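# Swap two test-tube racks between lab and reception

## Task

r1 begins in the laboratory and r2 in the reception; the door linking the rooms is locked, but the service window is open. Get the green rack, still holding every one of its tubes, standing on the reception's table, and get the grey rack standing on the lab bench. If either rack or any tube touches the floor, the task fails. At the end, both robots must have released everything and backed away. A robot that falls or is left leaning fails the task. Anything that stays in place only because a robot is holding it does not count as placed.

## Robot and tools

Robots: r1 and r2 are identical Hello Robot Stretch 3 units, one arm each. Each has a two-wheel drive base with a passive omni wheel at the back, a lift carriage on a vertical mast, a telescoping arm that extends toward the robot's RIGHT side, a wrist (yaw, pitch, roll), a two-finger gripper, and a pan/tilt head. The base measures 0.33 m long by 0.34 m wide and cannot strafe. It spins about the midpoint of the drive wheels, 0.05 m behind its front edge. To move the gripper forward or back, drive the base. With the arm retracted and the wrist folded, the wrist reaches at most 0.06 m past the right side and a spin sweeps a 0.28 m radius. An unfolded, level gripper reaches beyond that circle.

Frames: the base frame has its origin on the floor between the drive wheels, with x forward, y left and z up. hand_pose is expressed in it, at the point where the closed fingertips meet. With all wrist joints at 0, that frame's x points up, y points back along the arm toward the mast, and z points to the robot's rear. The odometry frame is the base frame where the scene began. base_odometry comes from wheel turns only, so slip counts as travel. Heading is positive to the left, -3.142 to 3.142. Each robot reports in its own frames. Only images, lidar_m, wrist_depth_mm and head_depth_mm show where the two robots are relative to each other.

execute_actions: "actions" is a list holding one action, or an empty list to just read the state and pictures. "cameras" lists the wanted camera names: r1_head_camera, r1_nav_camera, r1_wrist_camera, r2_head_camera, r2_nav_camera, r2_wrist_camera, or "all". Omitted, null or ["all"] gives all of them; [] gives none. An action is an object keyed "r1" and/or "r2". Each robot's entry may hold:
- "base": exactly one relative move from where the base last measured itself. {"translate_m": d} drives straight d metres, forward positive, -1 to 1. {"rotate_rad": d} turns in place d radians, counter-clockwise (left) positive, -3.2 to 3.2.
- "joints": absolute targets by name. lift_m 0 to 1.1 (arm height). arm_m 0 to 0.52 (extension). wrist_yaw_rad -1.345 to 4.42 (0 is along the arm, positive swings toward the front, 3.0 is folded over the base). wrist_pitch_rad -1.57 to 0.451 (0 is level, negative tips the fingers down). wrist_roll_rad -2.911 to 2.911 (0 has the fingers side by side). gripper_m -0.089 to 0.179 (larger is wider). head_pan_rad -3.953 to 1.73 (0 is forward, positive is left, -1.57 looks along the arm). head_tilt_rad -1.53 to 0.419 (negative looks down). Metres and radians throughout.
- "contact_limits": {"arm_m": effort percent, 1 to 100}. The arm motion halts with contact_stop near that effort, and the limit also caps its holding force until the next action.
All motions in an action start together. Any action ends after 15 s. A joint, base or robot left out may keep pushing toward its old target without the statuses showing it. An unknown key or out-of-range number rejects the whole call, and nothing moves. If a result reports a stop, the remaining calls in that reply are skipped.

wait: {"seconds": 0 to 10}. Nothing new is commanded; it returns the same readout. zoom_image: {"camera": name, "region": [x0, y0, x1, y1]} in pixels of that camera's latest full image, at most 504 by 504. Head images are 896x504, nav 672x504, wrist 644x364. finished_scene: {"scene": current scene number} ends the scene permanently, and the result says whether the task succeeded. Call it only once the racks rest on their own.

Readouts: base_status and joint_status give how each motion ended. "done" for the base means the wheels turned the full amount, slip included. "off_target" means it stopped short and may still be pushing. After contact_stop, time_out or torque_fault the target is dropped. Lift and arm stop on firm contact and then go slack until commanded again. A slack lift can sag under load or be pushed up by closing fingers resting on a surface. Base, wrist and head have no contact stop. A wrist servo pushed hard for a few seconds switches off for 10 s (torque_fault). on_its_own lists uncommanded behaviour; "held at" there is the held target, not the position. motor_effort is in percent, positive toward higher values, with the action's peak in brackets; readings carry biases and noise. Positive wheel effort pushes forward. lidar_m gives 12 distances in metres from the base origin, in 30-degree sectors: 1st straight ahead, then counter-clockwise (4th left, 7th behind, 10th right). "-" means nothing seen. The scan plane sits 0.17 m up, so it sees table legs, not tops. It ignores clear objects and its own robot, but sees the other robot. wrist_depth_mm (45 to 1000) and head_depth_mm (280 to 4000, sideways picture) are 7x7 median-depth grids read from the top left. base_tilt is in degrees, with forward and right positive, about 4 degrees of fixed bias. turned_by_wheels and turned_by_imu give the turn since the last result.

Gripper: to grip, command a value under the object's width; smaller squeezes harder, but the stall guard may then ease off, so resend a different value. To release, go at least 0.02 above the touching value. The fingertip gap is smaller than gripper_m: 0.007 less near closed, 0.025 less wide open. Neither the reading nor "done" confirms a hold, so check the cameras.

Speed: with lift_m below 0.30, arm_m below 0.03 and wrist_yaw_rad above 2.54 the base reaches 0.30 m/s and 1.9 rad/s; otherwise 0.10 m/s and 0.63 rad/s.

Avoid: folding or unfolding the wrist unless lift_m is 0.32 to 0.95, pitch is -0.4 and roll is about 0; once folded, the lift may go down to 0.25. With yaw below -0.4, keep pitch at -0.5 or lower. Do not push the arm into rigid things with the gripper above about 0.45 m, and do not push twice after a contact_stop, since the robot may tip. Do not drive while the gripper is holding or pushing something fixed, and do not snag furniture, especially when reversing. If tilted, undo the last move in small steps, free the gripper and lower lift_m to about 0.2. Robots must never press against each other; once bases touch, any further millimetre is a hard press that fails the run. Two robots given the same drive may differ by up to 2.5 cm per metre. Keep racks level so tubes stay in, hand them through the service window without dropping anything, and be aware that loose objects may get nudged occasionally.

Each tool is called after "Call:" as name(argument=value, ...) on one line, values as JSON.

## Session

Call:
execute_actions(actions=[])

Scene clock: 0.00 s.
r1.base_odometry: x=+0.000 y=+0.000 heading=+0.000 (m, m, rad; r1's odometry frame)
r1.turned_by_wheels: +0.000 (rad since the last result)
r1.turned_by_imu: +0.000 (rad since the last result)
r1.base_tilt: forward=-1.6 right=+1.1 (deg)
r1.lidar_m: 1.12 2.24 2.33 1.29 1.87 1.73 1.11 0.99 1.00 1.00 0.91 0.91
r1.head_depth_mm: 957 965 960 962 965 970 971 / 1051 1051 1058 1062 1064 1066 1066 / 1163 1171 1169 1173 1178 1183 1182 / 1303 1309 1313 1318 1323 1328 1330 / 1476 1487 1494 1489 1501 1500 1516 / 1725 1734 1728 1732 1754 1751 1762 / 1890 2059 2053 2078 2073 2094 2032
r1.base_status: not commanded
r1.joint_positions: lift_m=+0.570 arm_m=+0.002 wrist_yaw_rad=+2.799 wrist_pitch_rad=-0.356 wrist_roll_rad=+0.010 gripper_m=+0.037 head_pan_rad=-0.006 head_tilt_rad=+0.005
r1.joint_status: not commanded
r1.motor_effort: left_wheel=-1 right_wheel=+0 lift_m=+36 arm_m=-1 wrist_yaw_rad=+0 wrist_pitch_rad=+4 wrist_roll_rad=+0 gripper_m=+0 head_pan_rad=+1 head_tilt_rad=+2 (%)
r1.hand_pose: x=+0.0567 y=+0.0717 z=+0.5970 quat_wxyz=(+0.243, +0.710, +0.004, +0.661) (m; r1's base frame)
r1.wrist_depth_mm: - - - - - - - / - - - - - - - / - - - - - - - / - - - - - - - / - - - - - - - / - 928 975 937 948 981 958 / 783 - 743 795 781 831 824
r2.base_odometry: x=+0.000 y=+0.000 heading=+0.000 (m, m, rad; r2's odometry frame)
r2.turned_by_wheels: +0.000 (rad since the last result)
r2.turned_by_imu: +0.000 (rad since the last result)
r2.base_tilt: forward=-1.3 right=-2.0 (deg)
r2.lidar_m: 2.01 1.15 1.01 1.01 1.20 1.21 1.20 1.43 2.51 1.10 1.94 2.13
r2.head_depth_mm: 1870 2760 2980 2916 2924 2917 2407 / 1872 2807 3029 3030 2985 3031 2414 / 1889 2783 3109 3143 3086 3106 2406 / 1881 2800 3226 3237 3193 3177 2399 / 1886 2647 2895 2901 2892 2909 2404 / 1889 2214 2224 2209 2225 2218 2162 / 1740 1813 1808 1820 1812 1828 1820
r2.base_status: not commanded
r2.joint_positions: lift_m=+0.490 arm_m=+0.003 wrist_yaw_rad=+3.109 wrist_pitch_rad=-0.613 wrist_roll_rad=+0.014 gripper_m=+0.037 head_pan_rad=+0.009 head_tilt_rad=+0.005
r2.joint_status: not commanded
r2.motor_effort: left_wheel=+0 right_wheel=+1 lift_m=+27 arm_m=+0 wrist_yaw_rad=+0 wrist_pitch_rad=+7 wrist_roll_rad=+0 gripper_m=+0 head_pan_rad=+0 head_tilt_rad=+1 (%)
r2.hand_pose: x=-0.0149 y=+0.0477 z=+0.4617 quat_wxyz=(+0.226, +0.682, +0.201, +0.666) (m; r2's base frame)
r2.wrist_depth_mm: - - - - - 974 900 / - - - - - - 955 / - - - 994 936 899 873 / 891 856 851 825 804 803 768 / 745 749 734 727 713 684 695 / 685 659 673 660 613 624 614 / 610 588 - - 568 552 553
pictures: r1_head_camera (sideways: a quarter turn clockwise sets it upright), r1_nav_camera (sideways: a quarter turn counterclockwise sets it upright), r1_wrist_camera, r2_head_camera (sideways: a quarter turn clockwise sets it upright), r2_nav_camera (sideways: a quarter turn counterclockwise sets it upright), r2_wrist_camera
camera_calibration (this result's frames):
r1_head_camera: T_world_to_cam=[[-0.000148366, 0.002206, -0.999998, 1.32438], [0.0639311, 0.997952, 0.002192, 0.00244692], [0.997954, -0.0639307, -0.000289095, -0.0493957], [0, 0, 0, 1]] pos_world=[0.0493347, -0.00852139, 1.32436]
r1_nav_camera: T_world_to_cam=[[0.0278076, -0.0225806, 0.999358, -1.26725], [0.0240608, -0.99944, -0.0232519, 0.078078], [0.999324, 0.0246919, -0.0272487, -0.0143812], [0, 0, 0, 1]] pos_world=[0.0477321, 0.0497741, 1.26786]
r1_wrist_camera: T_world_to_cam=[[0.945354, -0.325903, 0.00966312, -0.0353025], [-0.149581, -0.459847, -0.875309, 0.597683], [0.289709, 0.826032, -0.483467, 0.372742], [0, 0, 0, 1]] pos_world=[0.0147886, -0.0445592, 0.703707]
r2_head_camera: T_world_to_cam=[[0.0510326, -0.0210484, -0.998475, 1.31328], [0.0322341, 0.999292, -0.0194181, 0.0226344], [0.998177, -0.031194, 0.0516749, -0.114807], [0, 0, 0, 1]] pos_world=[0.0468483, 0.0014427, 1.31765]
r2_nav_camera: T_world_to_cam=[[-0.0420837, -0.0230954, 0.998847, -1.25837], [0.0335872, -0.9992, -0.0216885, 0.0712363], [0.998549, 0.0326358, 0.0428258, -0.104358], [0, 0, 0, 1]] pos_world=[0.048857, 0.0455225, 1.26294]
r2_wrist_camera: T_world_to_cam=[[0.998474, -0.0111072, -0.0540904, 0.045868], [-0.0446822, -0.738066, -0.673247, 0.374786], [-0.0324444, 0.674637, -0.737436, 0.473069], [0, 0, 0, 1]] pos_world=[-0.0137033, -0.0420241, 0.603663]
Images, in order (width x height): r1_head_camera 896x504, r1_nav_camera 672x504, r1_wrist_camera 644x364, r2_head_camera 896x504, r2_nav_camera 672x504, r2_wrist_camera 644x364.

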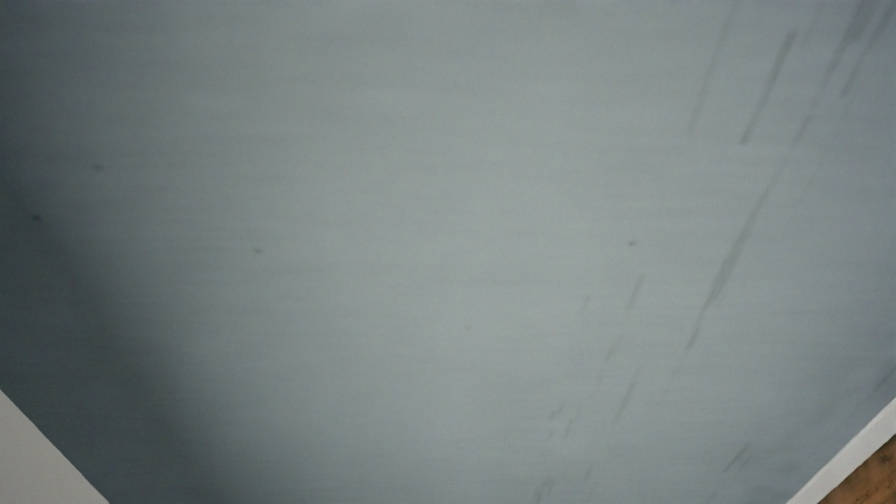

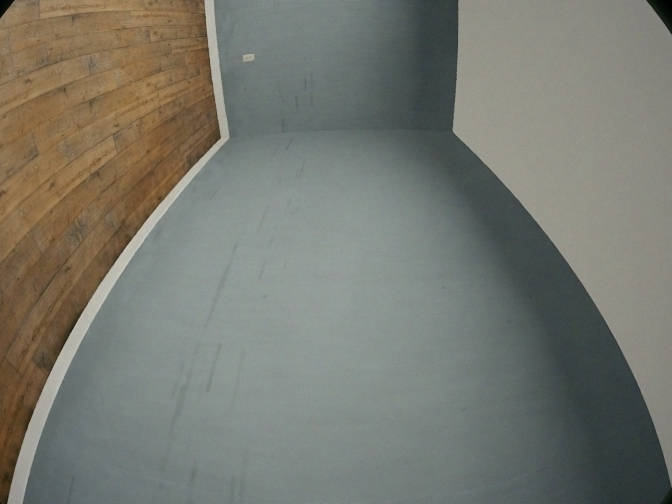

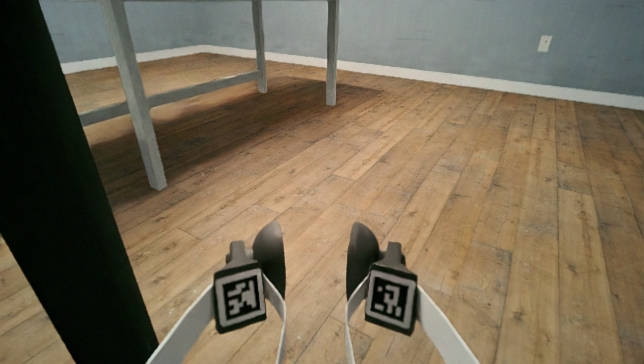

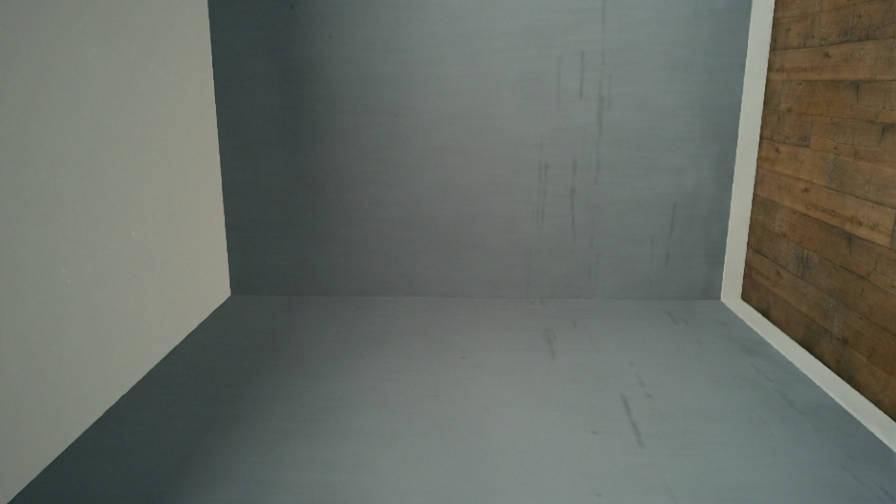

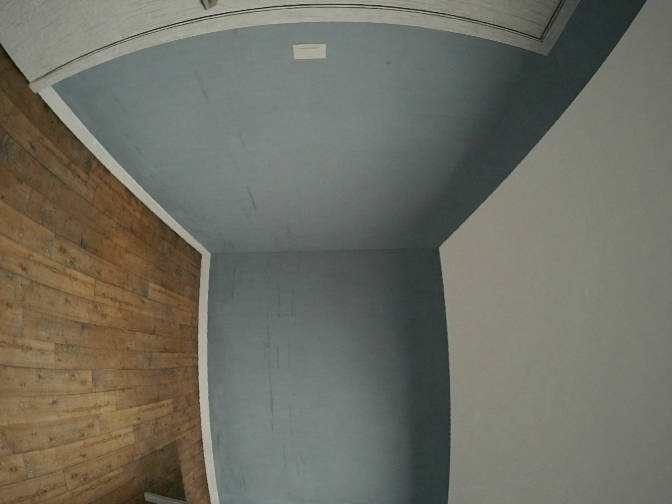

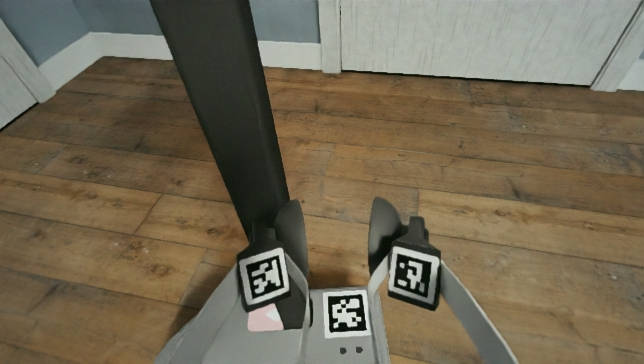

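Call:
execute_actions(actions=[{"r1": {"joints": {"head_pan_rad": 1.6, "head_tilt_rad": -0.4, "lift_m": 0.28}}, "r2": {"joints": {"head_pan_rad": -1.4, "head_tilt_rad": -0.4, "lift_m": 0.28}}}], cameras=["r1_head_camera", "r1_nav_camera", "r2_head_camera", "r2_nav_camera"])

Scene clock: 8.67 s.
r1.base_odometry: x=+0.000 y=+0.000 heading=+0.000 (m, m, rad; r1's odometry frame)
r1.turned_by_wheels: +0.000 (rad since the last result)
r1.turned_by_imu: -0.001 (rad since the last result)
r1.base_tilt: forward=-1.5 right=+1.0 (deg)
r1.lidar_m: 1.12 2.24 2.34 1.29 1.87 1.73 1.11 0.99 1.00 1.00 0.91 0.91
r1.head_depth_mm: 3352 3486 3458 2890 2252 1725 1398 / 3612 3794 2403 3071 2255 1722 1396 / 3978 - 2396 2834 2237 1723 1394 / - - 2375 2527 2218 1717 1394 / - - - 1635 2229 1665 1387 / 3726 3963 - 1509 2044 1653 1384 / 3515 3674 3893 1964 2100 1700 1386
r1.base_status: not commanded
r1.joint_positions: lift_m=+0.280 arm_m=+0.002 wrist_yaw_rad=+2.799 wrist_pitch_rad=-0.357 wrist_roll_rad=+0.010 gripper_m=+0.037 head_pan_rad=+1.593 head_tilt_rad=-0.395
r1.joint_status: all done
r1.motor_effort: left_wheel=-1(1) right_wheel=+0(0) lift_m=+30(37) arm_m=+0(0) wrist_yaw_rad=+1(0) wrist_pitch_rad=+4(4) wrist_roll_rad=+1(0) gripper_m=+0(0) head_pan_rad=+3(35) head_tilt_rad=-2(20) (%)
r1.hand_pose: x=+0.0567 y=+0.0716 z=+0.3068 quat_wxyz=(+0.243, +0.710, +0.004, +0.661) (m; r1's base frame)
r1.wrist_depth_mm: - - - - - - - / - - - - - - - / - - - - - - - / - 829 854 866 886 879 878 / - 678 685 657 700 671 688 / - 543 579 552 571 559 552 / 457 - - 468 457 463 474
r2.base_odometry: x=+0.000 y=+0.000 heading=+0.000 (m, m, rad; r2's odometry frame)
r2.turned_by_wheels: +0.000 (rad since the last result)
r2.turned_by_imu: -0.001 (rad since the last result)
r2.base_tilt: forward=-1.3 right=-2.2 (deg)
r2.lidar_m: 2.02 1.14 1.01 1.01 1.19 1.21 1.20 1.43 2.51 1.11 1.95 2.13
r2.head_depth_mm: 3176 3381 3599 3623 2449 1846 1458 / 3350 3528 3771 3624 2435 1825 1455 / 3462 3683 - 1714 2211 1818 1447 / 3696 3906 - 1475 1291 1695 1447 / 3785 - - 1474 2195 1820 1445 / 3988 - - 1460 2297 1799 1436 / - - - 1562 2377 1797 1433
r2.base_status: not commanded
r2.joint_positions: lift_m=+0.281 arm_m=+0.003 wrist_yaw_rad=+3.109 wrist_pitch_rad=-0.613 wrist_roll_rad=+0.014 gripper_m=+0.037 head_pan_rad=-1.393 head_tilt_rad=-0.395
r2.joint_status: all done
r2.motor_effort: left_wheel=+0(0) right_wheel=+1(1) lift_m=+14(22) arm_m=+0(0) wrist_yaw_rad=-1(1) wrist_pitch_rad=+7(7) wrist_roll_rad=+0(0) gripper_m=+0(0) head_pan_rad=-3(29) head_tilt_rad=-1(18) (%)
r2.hand_pose: x=-0.0149 y=+0.0477 z=+0.2522 quat_wxyz=(+0.226, +0.682, +0.201, +0.666) (m; r2's base frame)
r2.wrist_depth_mm: - - - 948 921 880 827 / 843 815 - 750 717 712 681 / 684 665 - 635 619 601 586 / 574 566 563 554 527 514 507 / 500 - - - 476 453 442 / 452 - - - - 399 398 / - - - - 372 365 363
pictures: r1_head_camera (sideways: a quarter turn clockwise sets it upright), r1_nav_camera (sideways: a quarter turn counterclockwise sets it upright), r2_head_camera (sideways: a quarter turn clockwise sets it upright), r2_nav_camera (sideways: a quarter turn counterclockwise sets it upright)
camera_calibration (this result's frames):
r1_head_camera: T_world_to_cam=[[0.00637995, -0.3896, -0.920962, 1.22094], [-0.999275, 0.0320793, -0.0204931, 0.0384612], [0.037528, 0.920426, -0.389113, 0.462565], [0, 0, 0, 1]] pos_world=[0.0132847, 0.0486862, 1.30522]
r1_nav_camera: T_world_to_cam=[[0.0132611, 0.415379, 0.909552, -1.14974], [0.998617, 0.040771, -0.0331792, 0.0850425], [-0.0508652, 0.908734, -0.414264, 0.49576], [0, 0, 0, 1]] pos_world=[-0.0444611, 0.0235984, 1.25395]
r2_head_camera: T_world_to_cam=[[-0.081684, 0.332719, -0.939482, 1.23677], [0.98855, 0.147044, -0.0338746, 0.0356075], [0.126874, -0.931491, -0.34092, 0.401547], [0, 0, 0, 1]] pos_world=[0.0148788, -0.0426955, 1.30003]
r2_nav_camera: T_world_to_cam=[[0.0395821, -0.348448, 0.936492, -1.17718], [-0.981134, -0.191047, -0.0296151, 0.0877323], [0.189233, -0.917652, -0.349436, 0.411179], [0, 0, 0, 1]] pos_world=[0.0548639, -0.0161064, 1.2487]
Images, in order (width x height): r1_head_camera 896x504, r1_nav_camera 672x504, r2_head_camera 896x504, r2_nav_camera 672x504.

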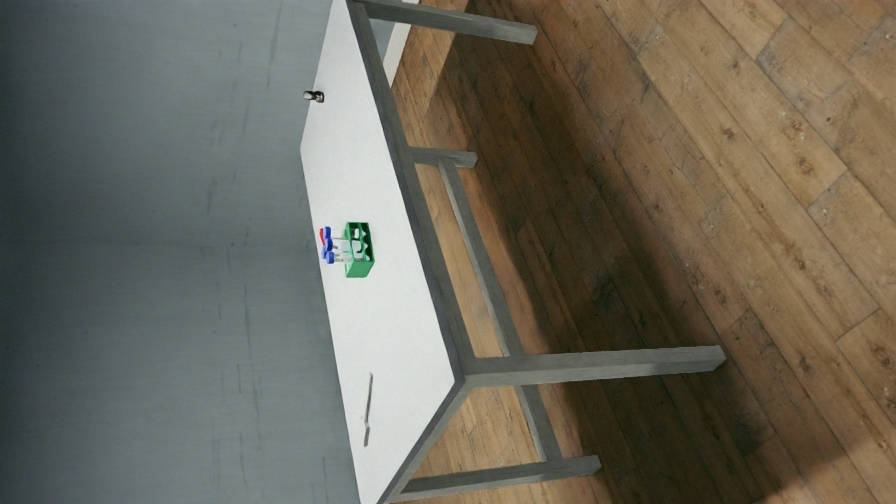

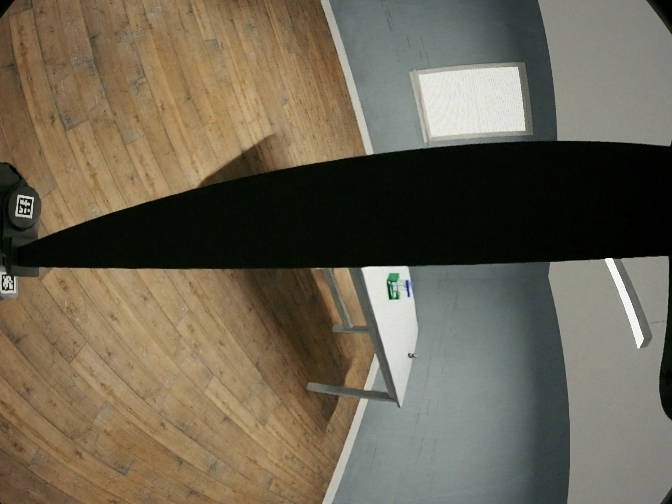

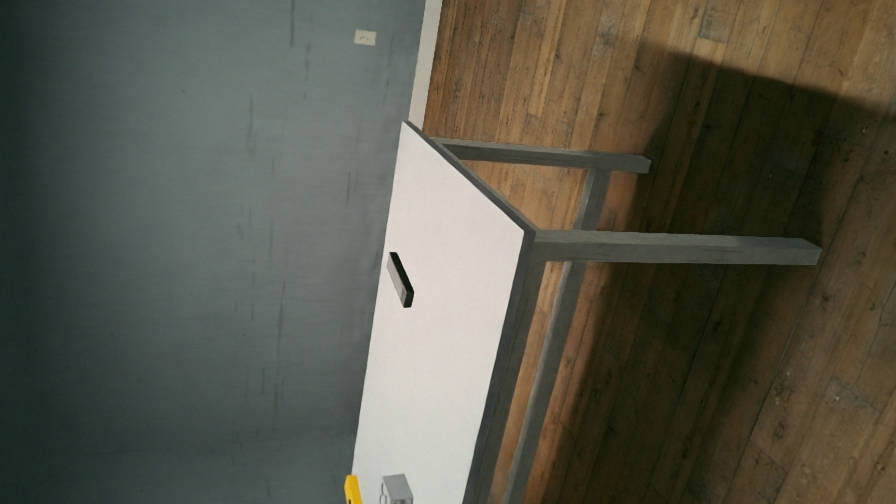

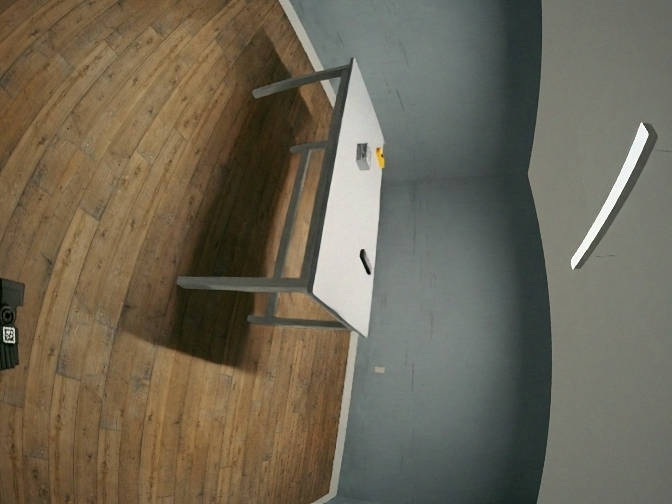

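Call:
zoom_image(camera="r1_head_camera", region=[280, 190, 420, 310])

Call:
zoom_image(camera="r2_nav_camera", region=[300, 100, 440, 220])

Region (280, 190, 420, 310) of r1_head_camera's 896x504 image, scaled by 3.600, with more detail than that image has; it fills the top 432 rows of this view, and the rest is white.

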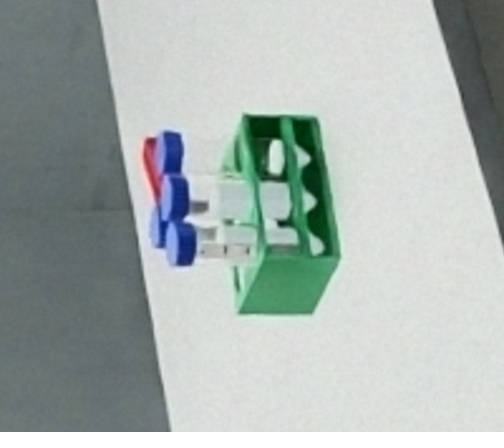

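Region (300, 100, 440, 220) of r2_nav_camera's 672x504 image, scaled by 3.600, with more detail than that image has; it fills the top 432 rows of this view, and the rest is white.

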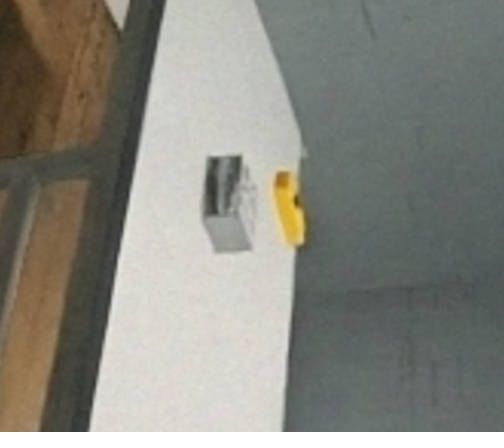

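Call:
execute_actions(actions=[{"r1": {"base": {"rotate_rad": -1.915}}, "r2": {"base": {"rotate_rad": -0.878}}}], cameras=[])

Call:
execute_actions(actions=[{"r1": {"base": {"translate_m": -0.81}}, "r2": {"base": {"translate_m": 0.69}}}], cameras=[])

Call:
execute_actions(actions=[{"r1": {"base": {"translate_m": -0.81}}, "r2": {"base": {"translate_m": 0.69}}}], cameras=[])

Call:
execute_actions(actions=[{"r1": {"base": {"rotate_rad": -0.546}, "joints": {"head_pan_rad": -1.3, "head_tilt_rad": -0.8}}, "r2": {"base": {"rotate_rad": 0.605}, "joints": {"head_pan_rad": -1.3, "head_tilt_rad": -0.8}}}], cameras=["r1_head_camera", "r2_head_camera"])

Scene clock: 90.77 s.
r1.base_odometry: x=+0.000 y=+0.000 heading=-1.915 (m, m, rad; r1's odometry frame)
r1.turned_by_wheels: -1.915 (rad since the last result)
r1.turned_by_imu: -1.929 (rad since the last result)
r1.base_tilt: forward=-1.6 right=+1.1 (deg)
r1.lidar_m: 1.04 0.94 0.91 0.95 1.33 3.28 2.34 1.29 3.55 1.40 1.01 0.99
r1.head_depth_mm: 752 798 849 907 974 1050 1147 / 787 840 897 963 1043 1124 1234 / 832 889 952 1025 1116 1218 1311 / 878 938 1017 1098 1199 1314 1372 / 931 1003 1087 1183 1303 1440 1393 / 994 1075 1169 1283 1416 1549 1381 / 1059 1153 1263 1395 1556 1647 1380
r1.base_status: done
r1.joint_positions: lift_m=+0.280 arm_m=+0.002 wrist_yaw_rad=+2.799 wrist_pitch_rad=-0.357 wrist_roll_rad=+0.010 gripper_m=+0.037 head_pan_rad=+1.593 head_tilt_rad=-0.395
r1.joint_status: not commanded
r1.motor_effort: left_wheel=+3(12) right_wheel=-4(10) lift_m=+29(30) arm_m=-1(1) wrist_yaw_rad=+0(1) wrist_pitch_rad=+4(4) wrist_roll_rad=+0(0) gripper_m=+0(1) head_pan_rad=+3(3) head_tilt_rad=-1(1) (%)
r1.hand_pose: x=+0.0567 y=+0.0716 z=+0.3068 quat_wxyz=(+0.243, +0.710, +0.004, +0.661) (m; r1's base frame)
r1.wrist_depth_mm: - 980 918 881 828 779 767 / - - - 941 884 881 819 / - - - - 951 919 880 / - 845 859 850 906 878 886 / - 658 689 671 682 684 680 / - 547 556 551 568 547 547 / 450 - - 469 458 469 465
r2.base_odometry: x=+0.000 y=+0.000 heading=-0.878 (m, m, rad; r2's odometry frame)
r2.turned_by_wheels: -0.878 (rad since the last result)
r2.turned_by_imu: -0.873 (rad since the last result)
r2.base_tilt: forward=-1.2 right=-2.1 (deg)
r2.lidar_m: 2.12 3.11 1.58 1.07 1.01 1.02 1.28 1.20 1.25 1.62 3.71 1.10
r2.head_depth_mm: - - - 1725 1808 1754 1450 / 2093 - 2172 2031 2131 1823 1454 / 2037 2189 2266 2409 2346 1818 1445 / 2463 2644 2776 2957 2420 1814 1442 / 3091 3302 3633 3492 2402 1806 1453 / 3320 3544 3779 3501 2388 1809 1439 / 3246 3360 3621 3551 2382 1783 1437
r2.base_status: done
r2.joint_positions: lift_m=+0.281 arm_m=+0.003 wrist_yaw_rad=+3.109 wrist_pitch_rad=-0.613 wrist_roll_rad=+0.014 gripper_m=+0.037 head_pan_rad=-1.393 head_tilt_rad=-0.395
r2.joint_status: not commanded
r2.motor_effort: left_wheel=+4(14) right_wheel=-2(9) lift_m=+14(14) arm_m=+0(1) wrist_yaw_rad=-1(0) wrist_pitch_rad=+7(7) wrist_roll_rad=+0(0) gripper_m=+0(0) head_pan_rad=-2(2) head_tilt_rad=-2(3) (%)
r2.hand_pose: x=-0.0149 y=+0.0477 z=+0.2522 quat_wxyz=(+0.226, +0.682, +0.201, +0.666) (m; r2's base frame)
r2.wrist_depth_mm: 790 878 - 954 908 878 823 / 801 796 - 746 735 702 698 / 690 658 - 634 609 603 581 / 568 558 558 559 528 509 507 / 500 - - - 474 453 447 / 452 - - - - 404 395 / - - - - 371 363 363
pictures: none
No camera images: the call's "cameras" was empty. Leave "cameras" out to get every camera's image.

Scene clock: 95.23 s.
r1.base_odometry: x=+0.273 y=+0.763 heading=-1.915 (m, m, rad; r1's odometry frame)
r1.turned_by_wheels: +0.000 (rad since the last result)
r1.turned_by_imu: -0.002 (rad since the last result)
r1.base_tilt: forward=-1.7 right=+1.0 (deg)
r1.lidar_m: 1.76 1.37 1.33 1.40 1.95 2.61 1.53 1.38 0.69 2.35 1.75 1.68
r1.head_depth_mm: 1119 1185 1266 1352 1446 1559 1398 / 1174 1250 1338 1432 1551 1620 1394 / 1239 1319 1427 1541 1662 1710 1396 / 1307 1403 1504 1634 1794 1711 1398 / 1388 1506 1608 1758 1932 1699 1387 / 1482 1599 1739 1909 2043 1704 1389 / 1578 1711 1880 2076 2178 1700 1379
r1.base_status: done
r1.joint_positions: lift_m=+0.280 arm_m=+0.002 wrist_yaw_rad=+2.799 wrist_pitch_rad=-0.357 wrist_roll_rad=+0.010 gripper_m=+0.037 head_pan_rad=+1.593 head_tilt_rad=-0.395
r1.joint_status: not commanded
r1.motor_effort: left_wheel=+3(7) right_wheel=-4(13) lift_m=+30(30) arm_m=+0(0) wrist_yaw_rad=+0(0) wrist_pitch_rad=+4(4) wrist_roll_rad=+0(0) gripper_m=-1(0) head_pan_rad=+3(3) head_tilt_rad=-2(1) (%)
r1.hand_pose: x=+0.0566 y=+0.0716 z=+0.3067 quat_wxyz=(+0.243, +0.710, +0.004, +0.661) (m; r1's base frame)
r1.wrist_depth_mm: - - - - - - - / - - - - - - - / - - - - - - - / - 856 841 882 855 852 869 / - 669 700 657 675 700 700 / - 539 572 549 569 552 561 / 457 - - 463 450 470 472
r2.base_odometry: x=+0.441 y=-0.531 heading=-0.878 (m, m, rad; r2's odometry frame)
r2.turned_by_wheels: +0.000 (rad since the last result)
r2.turned_by_imu: -0.002 (rad since the last result)
r2.base_tilt: forward=-1.3 right=-2.1 (deg)
r2.lidar_m: 1.44 2.53 2.19 1.51 1.40 1.43 1.87 1.78 1.82 2.37 0.63 1.30
r2.head_depth_mm: 2259 2361 2447 2563 2433 1839 1454 / 2595 2740 2879 2986 2438 1805 1454 / 3039 3204 3423 3313 2420 1820 1448 / 3248 3512 3739 3578 2412 1830 1449 / 3137 3338 3580 3552 2406 1800 1448 / 2998 3176 3382 3484 2385 752 827 / 2878 3042 3225 3313 981 740 1397
r2.base_status: done
r2.joint_positions: lift_m=+0.281 arm_m=+0.003 wrist_yaw_rad=+3.109 wrist_pitch_rad=-0.613 wrist_roll_rad=+0.014 gripper_m=+0.037 head_pan_rad=-1.393 head_tilt_rad=-0.395
r2.joint_status: not commanded
r2.motor_effort: left_wheel=+4(17) right_wheel=-2(6) lift_m=+13(14) arm_m=+1(0) wrist_yaw_rad=+0(1) wrist_pitch_rad=+7(7) wrist_roll_rad=+0(0) gripper_m=+0(0) head_pan_rad=-2(2) head_tilt_rad=-2(3) (%)
r2.hand_pose: x=-0.0149 y=+0.0477 z=+0.2522 quat_wxyz=(+0.226, +0.682, +0.201, +0.666) (m; r2's base frame)
r2.wrist_depth_mm: - - - 952 891 868 833 / 835 799 - 752 730 719 695 / 685 660 - 636 614 593 587 / 578 569 562 564 528 515 507 / 499 - - - 469 453 440 / 450 - - - - 406 399 / - - - - 370 366 357
pictures: none
No camera images: the call's "cameras" was empty. Leave "cameras" out to get every camera's image.

Scene clock: 99.70 s.
r1.base_odometry: x=+0.546 y=+1.525 heading=-1.915 (m, m, rad; r1's odometry frame)
r1.turned_by_wheels: +0.000 (rad since the last result)
r1.turned_by_imu: -0.002 (rad since the last result)
r1.base_tilt: forward=-1.5 right=+1.0 (deg)
r1.lidar_m: 2.42 1.81 1.75 1.84 1.97 1.92 0.73 0.95 0.92 0.96 0.75 2.38
r1.head_depth_mm: 1484 1581 1681 1800 1915 1733 1406 / 1553 1664 1775 1911 2025 1719 1396 / 1645 1751 1887 2040 2149 1720 1387 / 1733 1844 2013 2165 2224 1720 1398 / 1849 1978 2139 2335 2229 1706 1387 / 1959 2111 2309 2522 2234 1708 1383 / 2073 2243 2406 2551 2217 1698 1385
r1.base_status: done
r1.joint_positions: lift_m=+0.280 arm_m=+0.002 wrist_yaw_rad=+2.799 wrist_pitch_rad=-0.357 wrist_roll_rad=+0.010 gripper_m=+0.037 head_pan_rad=+1.593 head_tilt_rad=-0.395
r1.joint_status: not commanded
r1.motor_effort: left_wheel=+2(7) right_wheel=-4(13) lift_m=+30(30) arm_m=-1(1) wrist_yaw_rad=+0(0) wrist_pitch_rad=+5(5) wrist_roll_rad=+0(0) gripper_m=+0(0) head_pan_rad=+3(3) head_tilt_rad=-1(1) (%)
r1.hand_pose: x=+0.0566 y=+0.0715 z=+0.3067 quat_wxyz=(+0.243, +0.710, +0.004, +0.661) (m; r1's base frame)
r1.wrist_depth_mm: - - - - - - - / - - - - - - - / - - - - - - - / - 843 845 860 880 863 878 / - 660 707 680 672 683 673 / - 532 560 544 567 562 558 / 457 - - 468 454 472 473
r2.base_odometry: x=+0.882 y=-1.062 heading=-0.878 (m, m, rad; r2's odometry frame)
r2.turned_by_wheels: +0.000 (rad since the last result)
r2.turned_by_imu: -0.002 (rad since the last result)
r2.base_tilt: forward=-1.2 right=-2.1 (deg)
r2.lidar_m: 0.77 0.76 2.01 1.92 1.81 1.84 2.39 2.36 0.70 0.94 0.88 0.90
r2.head_depth_mm: 3028 3138 3248 3277 1001 757 604 / 3148 3414 3634 3612 998 754 602 / 2983 3181 3471 3611 996 750 600 / 2866 3050 3329 3375 957 750 599 / 2759 2928 3079 3302 987 748 598 / 2613 2782 2952 3166 989 745 598 / 2518 2687 2862 2988 984 741 596
r2.base_status: done
r2.joint_positions: lift_m=+0.281 arm_m=+0.003 wrist_yaw_rad=+3.109 wrist_pitch_rad=-0.613 wrist_roll_rad=+0.014 gripper_m=+0.037 head_pan_rad=-1.393 head_tilt_rad=-0.395
r2.joint_status: not commanded
r2.motor_effort: left_wheel=+4(18) right_wheel=-2(6) lift_m=+14(14) arm_m=+1(0) wrist_yaw_rad=-1(1) wrist_pitch_rad=+7(7) wrist_roll_rad=+0(0) gripper_m=+0(0) head_pan_rad=-2(2) head_tilt_rad=-2(2) (%)
r2.hand_pose: x=-0.0149 y=+0.0477 z=+0.2522 quat_wxyz=(+0.226, +0.682, +0.201, +0.666) (m; r2's base frame)
r2.wrist_depth_mm: - - - 966 894 881 865 / 827 790 - 753 748 700 677 / 686 644 - 628 607 593 577 / 574 566 561 551 531 504 506 / 499 - - - 473 446 445 / 456 - - - - 407 400 / - - - - 372 362 363
pictures: none
No camera images: the call's "cameras" was empty. Leave "cameras" out to get every camera's image.

Scene clock: 101.60 s.
r1.base_odometry: x=+0.546 y=+1.525 heading=-2.460 (m, m, rad; r1's odometry frame)
r1.turned_by_wheels: -0.546 (rad since the last result)
r1.turned_by_imu: -0.550 (rad since the last result)
r1.base_tilt: forward=-1.6 right=+1.1 (deg)
r1.lidar_m: 2.38 2.46 1.81 1.75 1.83 1.98 1.92 0.74 0.95 0.92 0.96 0.75
r1.head_depth_mm: 2532 2748 899 729 617 532 1118 / 2624 2785 893 727 614 531 1145 / 2681 2795 885 722 610 538 1142 / 2744 2771 880 687 608 548 1153 / 2814 2760 873 680 606 557 1138 / 2890 2719 869 697 603 1217 1137 / 2980 1103 861 707 602 1234 1132
r1.base_status: done
r1.joint_positions: lift_m=+0.280 arm_m=+0.002 wrist_yaw_rad=+2.799 wrist_pitch_rad=-0.357 wrist_roll_rad=+0.010 gripper_m=+0.037 head_pan_rad=-1.293 head_tilt_rad=-0.791
r1.joint_status: all done
r1.motor_effort: left_wheel=+3(10) right_wheel=-5(10) lift_m=+30(30) arm_m=-1(1) wrist_yaw_rad=+0(1) wrist_pitch_rad=+5(5) wrist_roll_rad=+0(0) gripper_m=+0(0) head_pan_rad=-3(36) head_tilt_rad=-4(23) (%)
r1.hand_pose: x=+0.0566 y=+0.0715 z=+0.3067 quat_wxyz=(+0.243, +0.710, +0.004, +0.661) (m; r1's base frame)
r1.wrist_depth_mm: - - - - - - - / - - - - - - - / - - - - - - - / - 840 843 866 861 851 865 / - 664 711 680 673 695 679 / - 550 565 553 566 550 544 / 465 - - 469 454 470 472
r2.base_odometry: x=+0.882 y=-1.062 heading=-0.273 (m, m, rad; r2's odometry frame)
r2.turned_by_wheels: +0.605 (rad since the last result)
r2.turned_by_imu: +0.600 (rad since the last result)
r2.base_tilt: forward=-1.3 right=-2.1 (deg)
r2.lidar_m: 1.97 2.04 1.88 1.81 1.85 2.42 2.36 0.70 0.92 0.88 0.92 0.76
r2.head_depth_mm: 2555 2833 945 758 635 544 484 / 2574 2835 941 756 633 543 492 / 2678 2925 938 753 630 541 500 / 2718 2912 933 706 630 540 1101 / 2803 3004 931 686 627 539 1122 / 2859 2996 927 746 625 537 1139 / 2942 3026 923 744 625 537 1153
r2.base_status: done
r2.joint_positions: lift_m=+0.281 arm_m=+0.003 wrist_yaw_rad=+3.109 wrist_pitch_rad=-0.613 wrist_roll_rad=+0.014 gripper_m=+0.037 head_pan_rad=-1.307 head_tilt_rad=-0.790
r2.joint_status: all done
r2.motor_effort: left_wheel=-4(14) right_wheel=+4(11) lift_m=+14(14) arm_m=+0(1) wrist_yaw_rad=-1(1) wrist_pitch_rad=+7(7) wrist_roll_rad=+0(0) gripper_m=+0(0) head_pan_rad=+2(11) head_tilt_rad=-3(20) (%)
r2.hand_pose: x=-0.0149 y=+0.0477 z=+0.2522 quat_wxyz=(+0.226, +0.682, +0.201, +0.666) (m; r2's base frame)
r2.wrist_depth_mm: - - - 959 871 865 845 / 840 808 - 750 727 712 696 / 674 665 - 624 615 594 587 / 572 579 552 548 534 516 504 / 509 - - - 468 450 445 / 451 - - - - 407 398 / - - - - 365 364 366
pictures: r1_head_camera (sideways: a quarter turn clockwise sets it upright), r2_head_camera (sideways: a quarter turn clockwise sets it upright)
camera_calibration (this result's frames):
r1_head_camera: T_world_to_cam=[[-0.194045, 0.687884, -0.699402, 0.933291], [0.971515, 0.233618, -0.0397697, 0.0515195], [0.136036, -0.687196, -0.713621, 0.884151], [0, 0, 0, 1]] pos_world=[0.0107715, -0.0464458, 1.28574]
r2_head_camera: T_world_to_cam=[[-0.19745, 0.648458, -0.735197, 0.971087], [0.968276, 0.24617, -0.0429201, 0.0474875], [0.153152, -0.720348, -0.676493, 0.838], [0, 0, 0, 1]] pos_world=[0.0174187, -0.0377471, 1.28288]
Images, in order (width x height): r1_head_camera 896x504, r2_head_camera 896x504.

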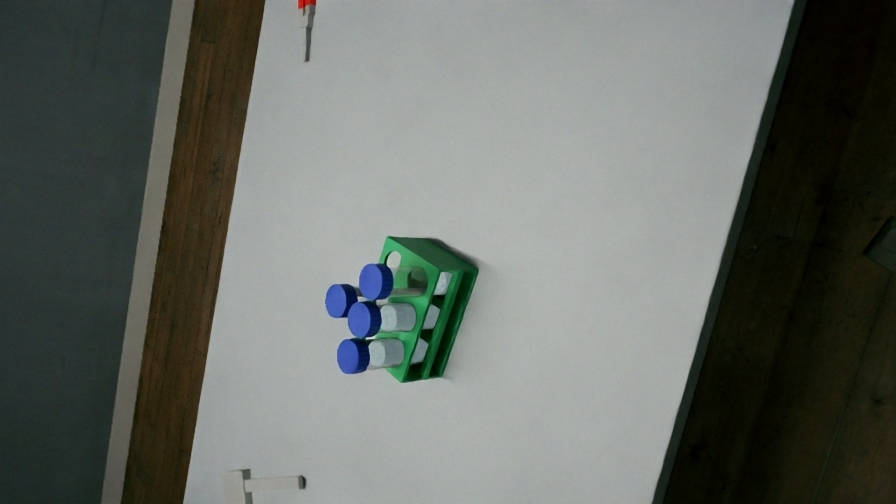

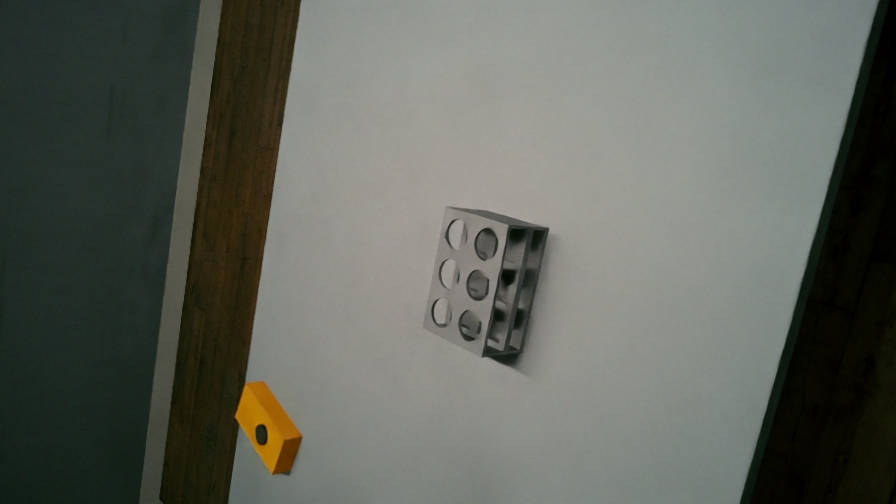

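Call:
execute_actions(actions=[{"r1": {"base": {"translate_m": 0.03}, "joints": {"lift_m": 0.94, "wrist_pitch_rad": -0.4, "wrist_roll_rad": 0.0}}, "r2": {"base": {"translate_m": -0.007}, "joints": {"lift_m": 0.94, "wrist_pitch_rad": -0.4, "wrist_roll_rad": 0.0}}}], cameras=[])

Call:
execute_actions(actions=[{"r1": {"joints": {"wrist_yaw_rad": 1.39, "gripper_m": 0.179, "arm_m": 0.361, "lift_m": 0.99}}, "r2": {"joints": {"wrist_yaw_rad": 1.60, "gripper_m": 0.179, "arm_m": 0.344, "lift_m": 0.97}}}], cameras=[])

Call:
execute_actions(actions=[{"r1": {"joints": {"wrist_pitch_rad": -0.76}}, "r2": {"joints": {"wrist_pitch_rad": -0.76, "lift_m": 0.93}}}], cameras=["r1_wrist_camera", "r2_wrist_camera"])

Scene clock: 146.23 s.
r1.base_odometry: x=+0.523 y=+1.506 heading=-2.460 (m, m, rad; r1's odometry frame)
r1.turned_by_wheels: +0.000 (rad since the last result)
r1.turned_by_imu: -0.001 (rad since the last result)
r1.base_tilt: forward=-1.7 right=+1.1 (deg)
r1.lidar_m: 2.35 2.43 1.82 1.76 1.82 2.02 1.95 0.76 0.95 0.92 0.96 0.72
r1.head_depth_mm: 2560 2753 900 731 - - 1116 / 2621 2822 889 726 - - - / 2657 2804 885 741 - - - / 2739 2762 882 673 - 538 1184 / 2810 2767 877 681 606 557 1136 / 2864 2715 870 713 604 1218 1135 / 3005 1104 865 710 600 1236 1130
r1.base_status: done
r1.joint_positions: lift_m=+0.940 arm_m=+0.002 wrist_yaw_rad=+2.799 wrist_pitch_rad=-0.415 wrist_roll_rad=+0.006 gripper_m=+0.037 head_pan_rad=-1.293 head_tilt_rad=-0.791
r1.joint_status: all done
r1.motor_effort: left_wheel=+2(12) right_wheel=-4(10) lift_m=+42(43) arm_m=-1(1) wrist_yaw_rad=+0(1) wrist_pitch_rad=+4(4) wrist_roll_rad=-4(4) gripper_m=+0(0) head_pan_rad=-2(3) head_tilt_rad=-4(3) (%)
r1.hand_pose: x=+0.0543 y=+0.0650 z=+0.9530 quat_wxyz=(+0.262, +0.708, +0.025, +0.655) (m; r1's base frame)
r1.wrist_depth_mm: - - - - - - - / - - - - - - - / - - - - - - - / - - - - - - - / - - - - - - - / - - - - - - - / - - - - - - -
r2.base_odometry: x=+0.875 y=-1.060 heading=-0.273 (m, m, rad; r2's odometry frame)
r2.turned_by_wheels: +0.000 (rad since the last result)
r2.turned_by_imu: -0.002 (rad since the last result)
r2.base_tilt: forward=-1.2 right=-2.1 (deg)
r2.lidar_m: 1.97 2.05 1.88 1.81 1.85 2.42 2.35 0.70 0.92 0.88 0.92 0.77
r2.head_depth_mm: 2528 2817 945 760 - - 472 / 2584 2806 941 755 680 - - / 2672 2908 941 754 - - 493 / 2709 2925 934 752 - 510 1096 / 2814 3018 929 685 628 529 1119 / 2842 2986 928 745 624 538 1138 / 2961 3035 926 746 624 545 1163
r2.base_status: done
r2.joint_positions: lift_m=+0.939 arm_m=+0.003 wrist_yaw_rad=+3.111 wrist_pitch_rad=-0.419 wrist_roll_rad=+0.004 gripper_m=+0.037 head_pan_rad=-1.307 head_tilt_rad=-0.791
r2.joint_status: all done
r2.motor_effort: left_wheel=-2(16) right_wheel=+3(9) lift_m=+41(48) arm_m=+1(0) wrist_yaw_rad=-2(15) wrist_pitch_rad=+10(10) wrist_roll_rad=-3(2) gripper_m=+0(0) head_pan_rad=+2(2) head_tilt_rad=-4(3) (%)
r2.hand_pose: x=-0.0145 y=+0.0763 z=+0.9517 quat_wxyz=(+0.158, +0.695, +0.137, +0.688) (m; r2's base frame)
r2.wrist_depth_mm: - - - - - - - / - - - - - - - / - - - - - - - / - - - - - - - / - - - - - - - / - - - - - - - / - - - - - - -
pictures: none
No camera images: the call's "cameras" was empty. Leave "cameras" out to get every camera's image.

Scene clock: 150.10 s.
r1.base_odometry: x=+0.523 y=+1.506 heading=-2.460 (m, m, rad; r1's odometry frame)
r1.turned_by_wheels: +0.000 (rad since the last result)
r1.turned_by_imu: +0.000 (rad since the last result)
r1.base_tilt: forward=-1.7 right=+1.2 (deg)
r1.lidar_m: 2.35 2.43 1.81 1.76 1.82 2.02 1.95 0.76 0.95 0.92 0.95 0.72
r1.head_depth_mm: 2525 2594 899 730 617 532 1118 / 2609 - 892 725 613 531 1147 / 2612 2902 886 723 610 538 1142 / 2760 2874 879 673 609 548 1142 / 2809 2754 847 682 606 558 1135 / 2928 2714 845 712 604 1217 1133 / 2985 1105 865 709 600 1232 1135
r1.base_status: not commanded
r1.joint_positions: lift_m=+0.990 arm_m=+0.361 wrist_yaw_rad=+1.390 wrist_pitch_rad=-0.416 wrist_roll_rad=+0.005 gripper_m=+0.179 head_pan_rad=-1.293 head_tilt_rad=-0.791
r1.joint_status: all done
r1.motor_effort: left_wheel=+2(3) right_wheel=-4(4) lift_m=+42(43) arm_m=+3(3) wrist_yaw_rad=+1(3) wrist_pitch_rad=+4(4) wrist_roll_rad=-3(4) gripper_m=+1(87) head_pan_rad=-3(2) head_tilt_rad=-3(4) (%)
r1.hand_pose: x=+0.1996 y=-0.5463 z=+1.0030 quat_wxyz=(+0.624, +0.556, -0.439, +0.330) (m; r1's base frame)
r1.wrist_depth_mm: - - - - - - - / - - - - - - - / - - - - - - - / - 685 660 666 656 732 - / - 523 528 536 549 548 - / - 438 438 446 442 452 458 / - 379 381 377 387 383 405
r2.base_odometry: x=+0.875 y=-1.060 heading=-0.273 (m, m, rad; r2's odometry frame)
r2.turned_by_wheels: +0.000 (rad since the last result)
r2.turned_by_imu: -0.001 (rad since the last result)
r2.base_tilt: forward=-1.2 right=-2.1 (deg)
r2.lidar_m: 1.98 2.05 1.88 1.81 1.85 2.41 2.35 0.70 0.92 0.88 0.92 0.77
r2.head_depth_mm: 2484 - 944 759 632 543 484 / 2589 2849 893 758 632 542 492 / 2634 - 902 755 630 542 500 / 2730 2997 905 751 629 538 1103 / 2816 3020 961 684 626 539 1120 / 2852 3027 954 748 624 537 1136 / 2951 2981 921 742 622 537 1154
r2.base_status: not commanded
r2.joint_positions: lift_m=+0.969 arm_m=+0.344 wrist_yaw_rad=+1.601 wrist_pitch_rad=-0.419 wrist_roll_rad=+0.003 gripper_m=+0.179 head_pan_rad=-1.307 head_tilt_rad=-0.791
r2.joint_status: all done
r2.motor_effort: left_wheel=-2(2) right_wheel=+2(3) lift_m=+41(45) arm_m=+3(4) wrist_yaw_rad=-1(1) wrist_pitch_rad=+10(10) wrist_roll_rad=-2(2) gripper_m=+0(84) head_pan_rad=+3(2) head_tilt_rad=-3(2) (%)
r2.hand_pose: x=+0.2028 y=-0.4821 z=+0.9818 quat_wxyz=(+0.587, +0.599, -0.377, +0.393) (m; r2's base frame)
r2.wrist_depth_mm: - - - - - - - / - - - - - - - / - - - 726 702 692 - / - - 583 578 565 553 495 / - 537 491 473 472 462 459 / - 414 414 403 406 393 - / - 360 360 357 348 344 336
pictures: none
No camera images: the call's "cameras" was empty. Leave "cameras" out to get every camera's image.

Scene clock: 151.27 s.
r1.base_odometry: x=+0.523 y=+1.506 heading=-2.460 (m, m, rad; r1's odometry frame)
r1.turned_by_wheels: +0.000 (rad since the last result)
r1.turned_by_imu: +0.000 (rad since the last result)
r1.base_tilt: forward=-1.7 right=+1.1 (deg)
r1.lidar_m: 2.35 2.42 1.82 1.75 1.83 2.01 1.95 0.76 0.95 0.92 0.96 0.72
r1.head_depth_mm: 2530 - 894 730 616 532 1114 / 2637 2815 878 728 613 531 1146 / 2650 2731 861 720 610 539 1142 / 2740 2770 893 674 609 548 1140 / 2816 2787 903 681 606 556 1139 / 2878 2746 870 712 603 1222 1132 / 2974 1108 866 709 602 1230 1128
r1.base_status: not commanded
r1.joint_positions: lift_m=+0.990 arm_m=+0.361 wrist_yaw_rad=+1.390 wrist_pitch_rad=-0.769 wrist_roll_rad=+0.005 gripper_m=+0.179 head_pan_rad=-1.293 head_tilt_rad=-0.791
r1.joint_status: all done
r1.motor_effort: left_wheel=+2(2) right_wheel=-4(4) lift_m=+42(42) arm_m=+3(2) wrist_yaw_rad=+0(0) wrist_pitch_rad=+2(3) wrist_roll_rad=-3(3) gripper_m=+1(0) head_pan_rad=-2(2) head_tilt_rad=-3(4) (%)
r1.hand_pose: x=+0.1432 y=-0.5360 z=+0.9330 quat_wxyz=(+0.673, +0.624, -0.335, +0.214) (m; r1's base frame)
r1.wrist_depth_mm: - - 614 624 644 660 - / - 506 512 534 530 538 - / - 445 446 463 463 470 468 / - 395 405 407 403 402 410 / 364 359 363 287 366 365 370 / - 325 316 207 326 328 335 / - 296 290 243 301 298 310
r2.base_odometry: x=+0.875 y=-1.060 heading=-0.273 (m, m, rad; r2's odometry frame)
r2.turned_by_wheels: +0.000 (rad since the last result)
r2.turned_by_imu: +0.000 (rad since the last result)
r2.base_tilt: forward=-1.2 right=-2.1 (deg)
r2.lidar_m: 1.97 2.05 1.88 1.81 1.85 2.41 2.36 0.70 0.92 0.88 0.92 0.77
r2.head_depth_mm: 2554 - 883 760 635 544 484 / 2605 2845 - 756 632 543 492 / 2646 2944 - 753 629 542 500 / 2718 2907 965 750 628 541 1106 / 2801 3021 935 713 626 539 1117 / 2852 2987 929 746 626 537 1135 / 2929 2991 927 745 624 536 1148
r2.base_status: not commanded
r2.joint_positions: lift_m=+0.931 arm_m=+0.344 wrist_yaw_rad=+1.601 wrist_pitch_rad=-0.769 wrist_roll_rad=+0.003 gripper_m=+0.179 head_pan_rad=-1.307 head_tilt_rad=-0.791
r2.joint_status: all done
r2.motor_effort: left_wheel=-3(3) right_wheel=+3(3) lift_m=+14(37) arm_m=+3(4) wrist_yaw_rad=-1(1) wrist_pitch_rad=+5(8) wrist_roll_rad=-2(2) gripper_m=+0(0) head_pan_rad=+3(2) head_tilt_rad=-4(3) (%)
r2.hand_pose: x=+0.1459 y=-0.4838 z=+0.8739 quat_wxyz=(+0.647, +0.655, -0.267, +0.285) (m; r2's base frame)
r2.wrist_depth_mm: - - 471 461 448 446 409 / - 431 410 403 400 389 371 / - 369 369 361 352 349 337 / - 333 327 321 314 311 305 / 314 306 293 235 280 280 279 / 281 272 270 210 258 258 - / 248 252 245 235 239 238 231
pictures: r1_wrist_camera, r2_wrist_camera
camera_calibration (this result's frames):
r1_wrist_camera: T_world_to_cam=[[-0.163059, -0.986584, 0.00805514, -0.512293], [-0.784132, 0.124635, -0.607949, 0.780044], [0.598789, -0.105448, -0.793935, 0.758209], [0, 0, 0, 1]] pos_world=[0.0741169, -0.522689, 1.08032]
r2_wrist_camera: T_world_to_cam=[[0.049923, -0.997551, -0.0489935, -0.4416], [-0.834719, -0.0147379, -0.550478, 0.625121], [0.548408, 0.0683773, -0.833411, 0.846654], [0, 0, 0, 1]] pos_world=[0.0795353, -0.489197, 1.02809]
Images, in order (width x height): r1_wrist_camera 644x364, r2_wrist_camera 644x364.

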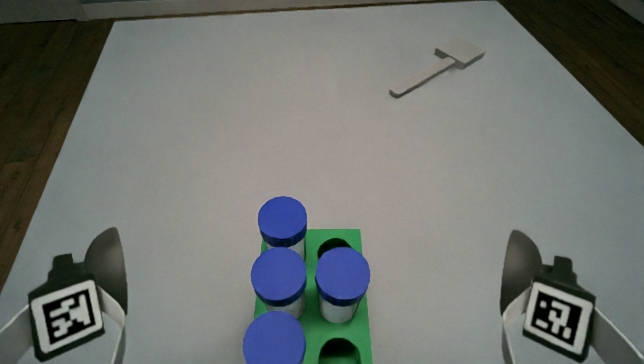

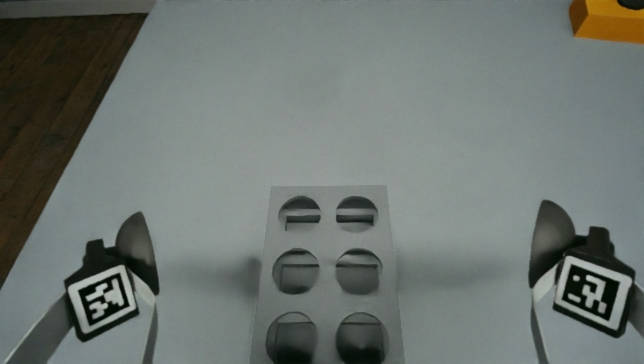

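Call:
execute_actions(actions=[{"r1": {"joints": {"lift_m": 0.885}}, "r2": {"joints": {"arm_m": 0.334, "lift_m": 0.861}}}], cameras=["r1_wrist_camera", "r2_wrist_camera"])

Scene clock: 161.87 s.
r1.base_odometry: x=+0.523 y=+1.506 heading=-2.460 (m, m, rad; r1's odometry frame)
r1.turned_by_wheels: +0.000 (rad since the last result)
r1.turned_by_imu: -0.001 (rad since the last result)
r1.base_tilt: forward=-1.6 right=+1.1 (deg)
r1.lidar_m: 2.35 2.42 1.82 1.75 1.83 2.01 1.95 0.76 0.95 0.92 0.95 0.72
r1.head_depth_mm: 2585 2758 844 729 616 532 1110 / 2612 2813 - 727 614 531 1150 / 2680 2814 - 723 610 538 1143 / 2785 2770 882 669 608 546 1144 / 2825 2750 876 680 606 557 1132 / 2888 2728 870 711 602 1216 1132 / 2970 1106 866 708 601 1237 1136
r1.base_status: not commanded
r1.joint_positions: lift_m=+0.885 arm_m=+0.361 wrist_yaw_rad=+1.390 wrist_pitch_rad=-0.770 wrist_roll_rad=+0.005 gripper_m=+0.179 head_pan_rad=-1.293 head_tilt_rad=-0.791
r1.joint_status: all done
r1.motor_effort: left_wheel=+2(2) right_wheel=-4(4) lift_m=+30(36) arm_m=+3(3) wrist_yaw_rad=+1(0) wrist_pitch_rad=+2(2) wrist_roll_rad=-3(3) gripper_m=+0(0) head_pan_rad=-2(2) head_tilt_rad=-4(4) (%)
r1.hand_pose: x=+0.1431 y=-0.5360 z=+0.8283 quat_wxyz=(+0.673, +0.624, -0.335, +0.214) (m; r1's base frame)
r1.wrist_depth_mm: 428 421 414 416 419 431 441 / 346 340 346 352 357 359 362 / 300 300 142 210 310 309 316 / 262 267 121 121 260 275 278 / 236 242 105 179 240 246 246 / - 217 95 158 216 222 221 / - 197 141 170 196 200 207
r2.base_odometry: x=+0.875 y=-1.060 heading=-0.273 (m, m, rad; r2's odometry frame)
r2.turned_by_wheels: +0.000 (rad since the last result)
r2.turned_by_imu: -0.001 (rad since the last result)
r2.base_tilt: forward=-1.2 right=-2.1 (deg)
r2.lidar_m: 1.98 2.05 1.88 1.81 1.85 2.41 2.35 0.70 0.92 0.88 0.92 0.77
r2.head_depth_mm: 2570 2785 - 759 634 543 484 / 2588 2805 975 717 632 542 492 / 2687 2937 1009 716 632 542 500 / 2725 2917 935 705 628 541 1101 / 2797 2997 934 684 619 539 1125 / 2878 3037 928 746 624 537 1141 / 2932 2992 923 743 623 537 1161
r2.base_status: not commanded
r2.joint_positions: lift_m=+0.862 arm_m=+0.334 wrist_yaw_rad=+1.601 wrist_pitch_rad=-0.770 wrist_roll_rad=+0.003 gripper_m=+0.179 head_pan_rad=-1.307 head_tilt_rad=-0.791
r2.joint_status: all done
r2.motor_effort: left_wheel=-2(3) right_wheel=+3(3) lift_m=+14(17) arm_m=-4(4) wrist_yaw_rad=-1(1) wrist_pitch_rad=+5(5) wrist_roll_rad=-2(2) gripper_m=-1(0) head_pan_rad=+2(2) head_tilt_rad=-3(4) (%)
r2.hand_pose: x=+0.1458 y=-0.4744 z=+0.8048 quat_wxyz=(+0.647, +0.655, -0.267, +0.284) (m; r2's base frame)
r2.wrist_depth_mm: - 359 349 346 329 323 318 / - 310 306 299 292 287 281 / 287 277 272 199 249 257 248 / 249 246 240 167 208 229 226 / 226 226 216 189 187 209 208 / 207 201 195 142 141 191 - / 184 186 179 130 156 177 172
pictures: r1_wrist_camera, r2_wrist_camera
camera_calibration (this result's frames):
r1_wrist_camera: T_world_to_cam=[[-0.163052, -0.986585, 0.00804015, -0.511438], [-0.784658, 0.124731, -0.607251, 0.715791], [0.598102, -0.105322, -0.794469, 0.675779], [0, 0, 0, 1]] pos_world=[0.0740752, -0.522683, 0.975663]
r2_wrist_camera: T_world_to_cam=[[0.0498941, -0.997552, -0.049005, -0.435577], [-0.835036, -0.0147469, -0.549998, 0.58679], [0.547928, 0.0683625, -0.833727, 0.788811], [0, 0, 0, 1]] pos_world=[0.0795115, -0.479782, 0.959041]
Images, in order (width x height): r1_wrist_camera 644x364, r2_wrist_camera 644x364.

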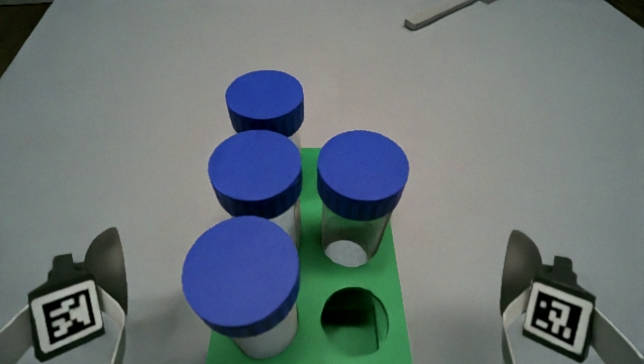

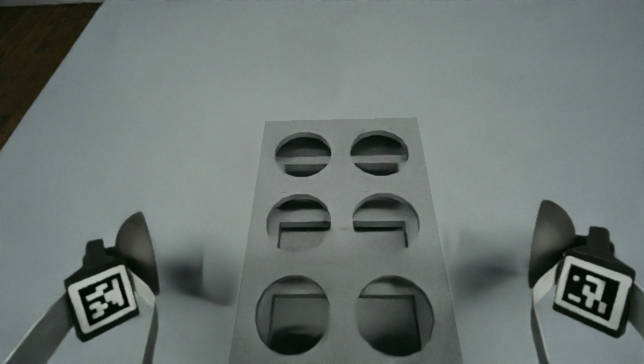

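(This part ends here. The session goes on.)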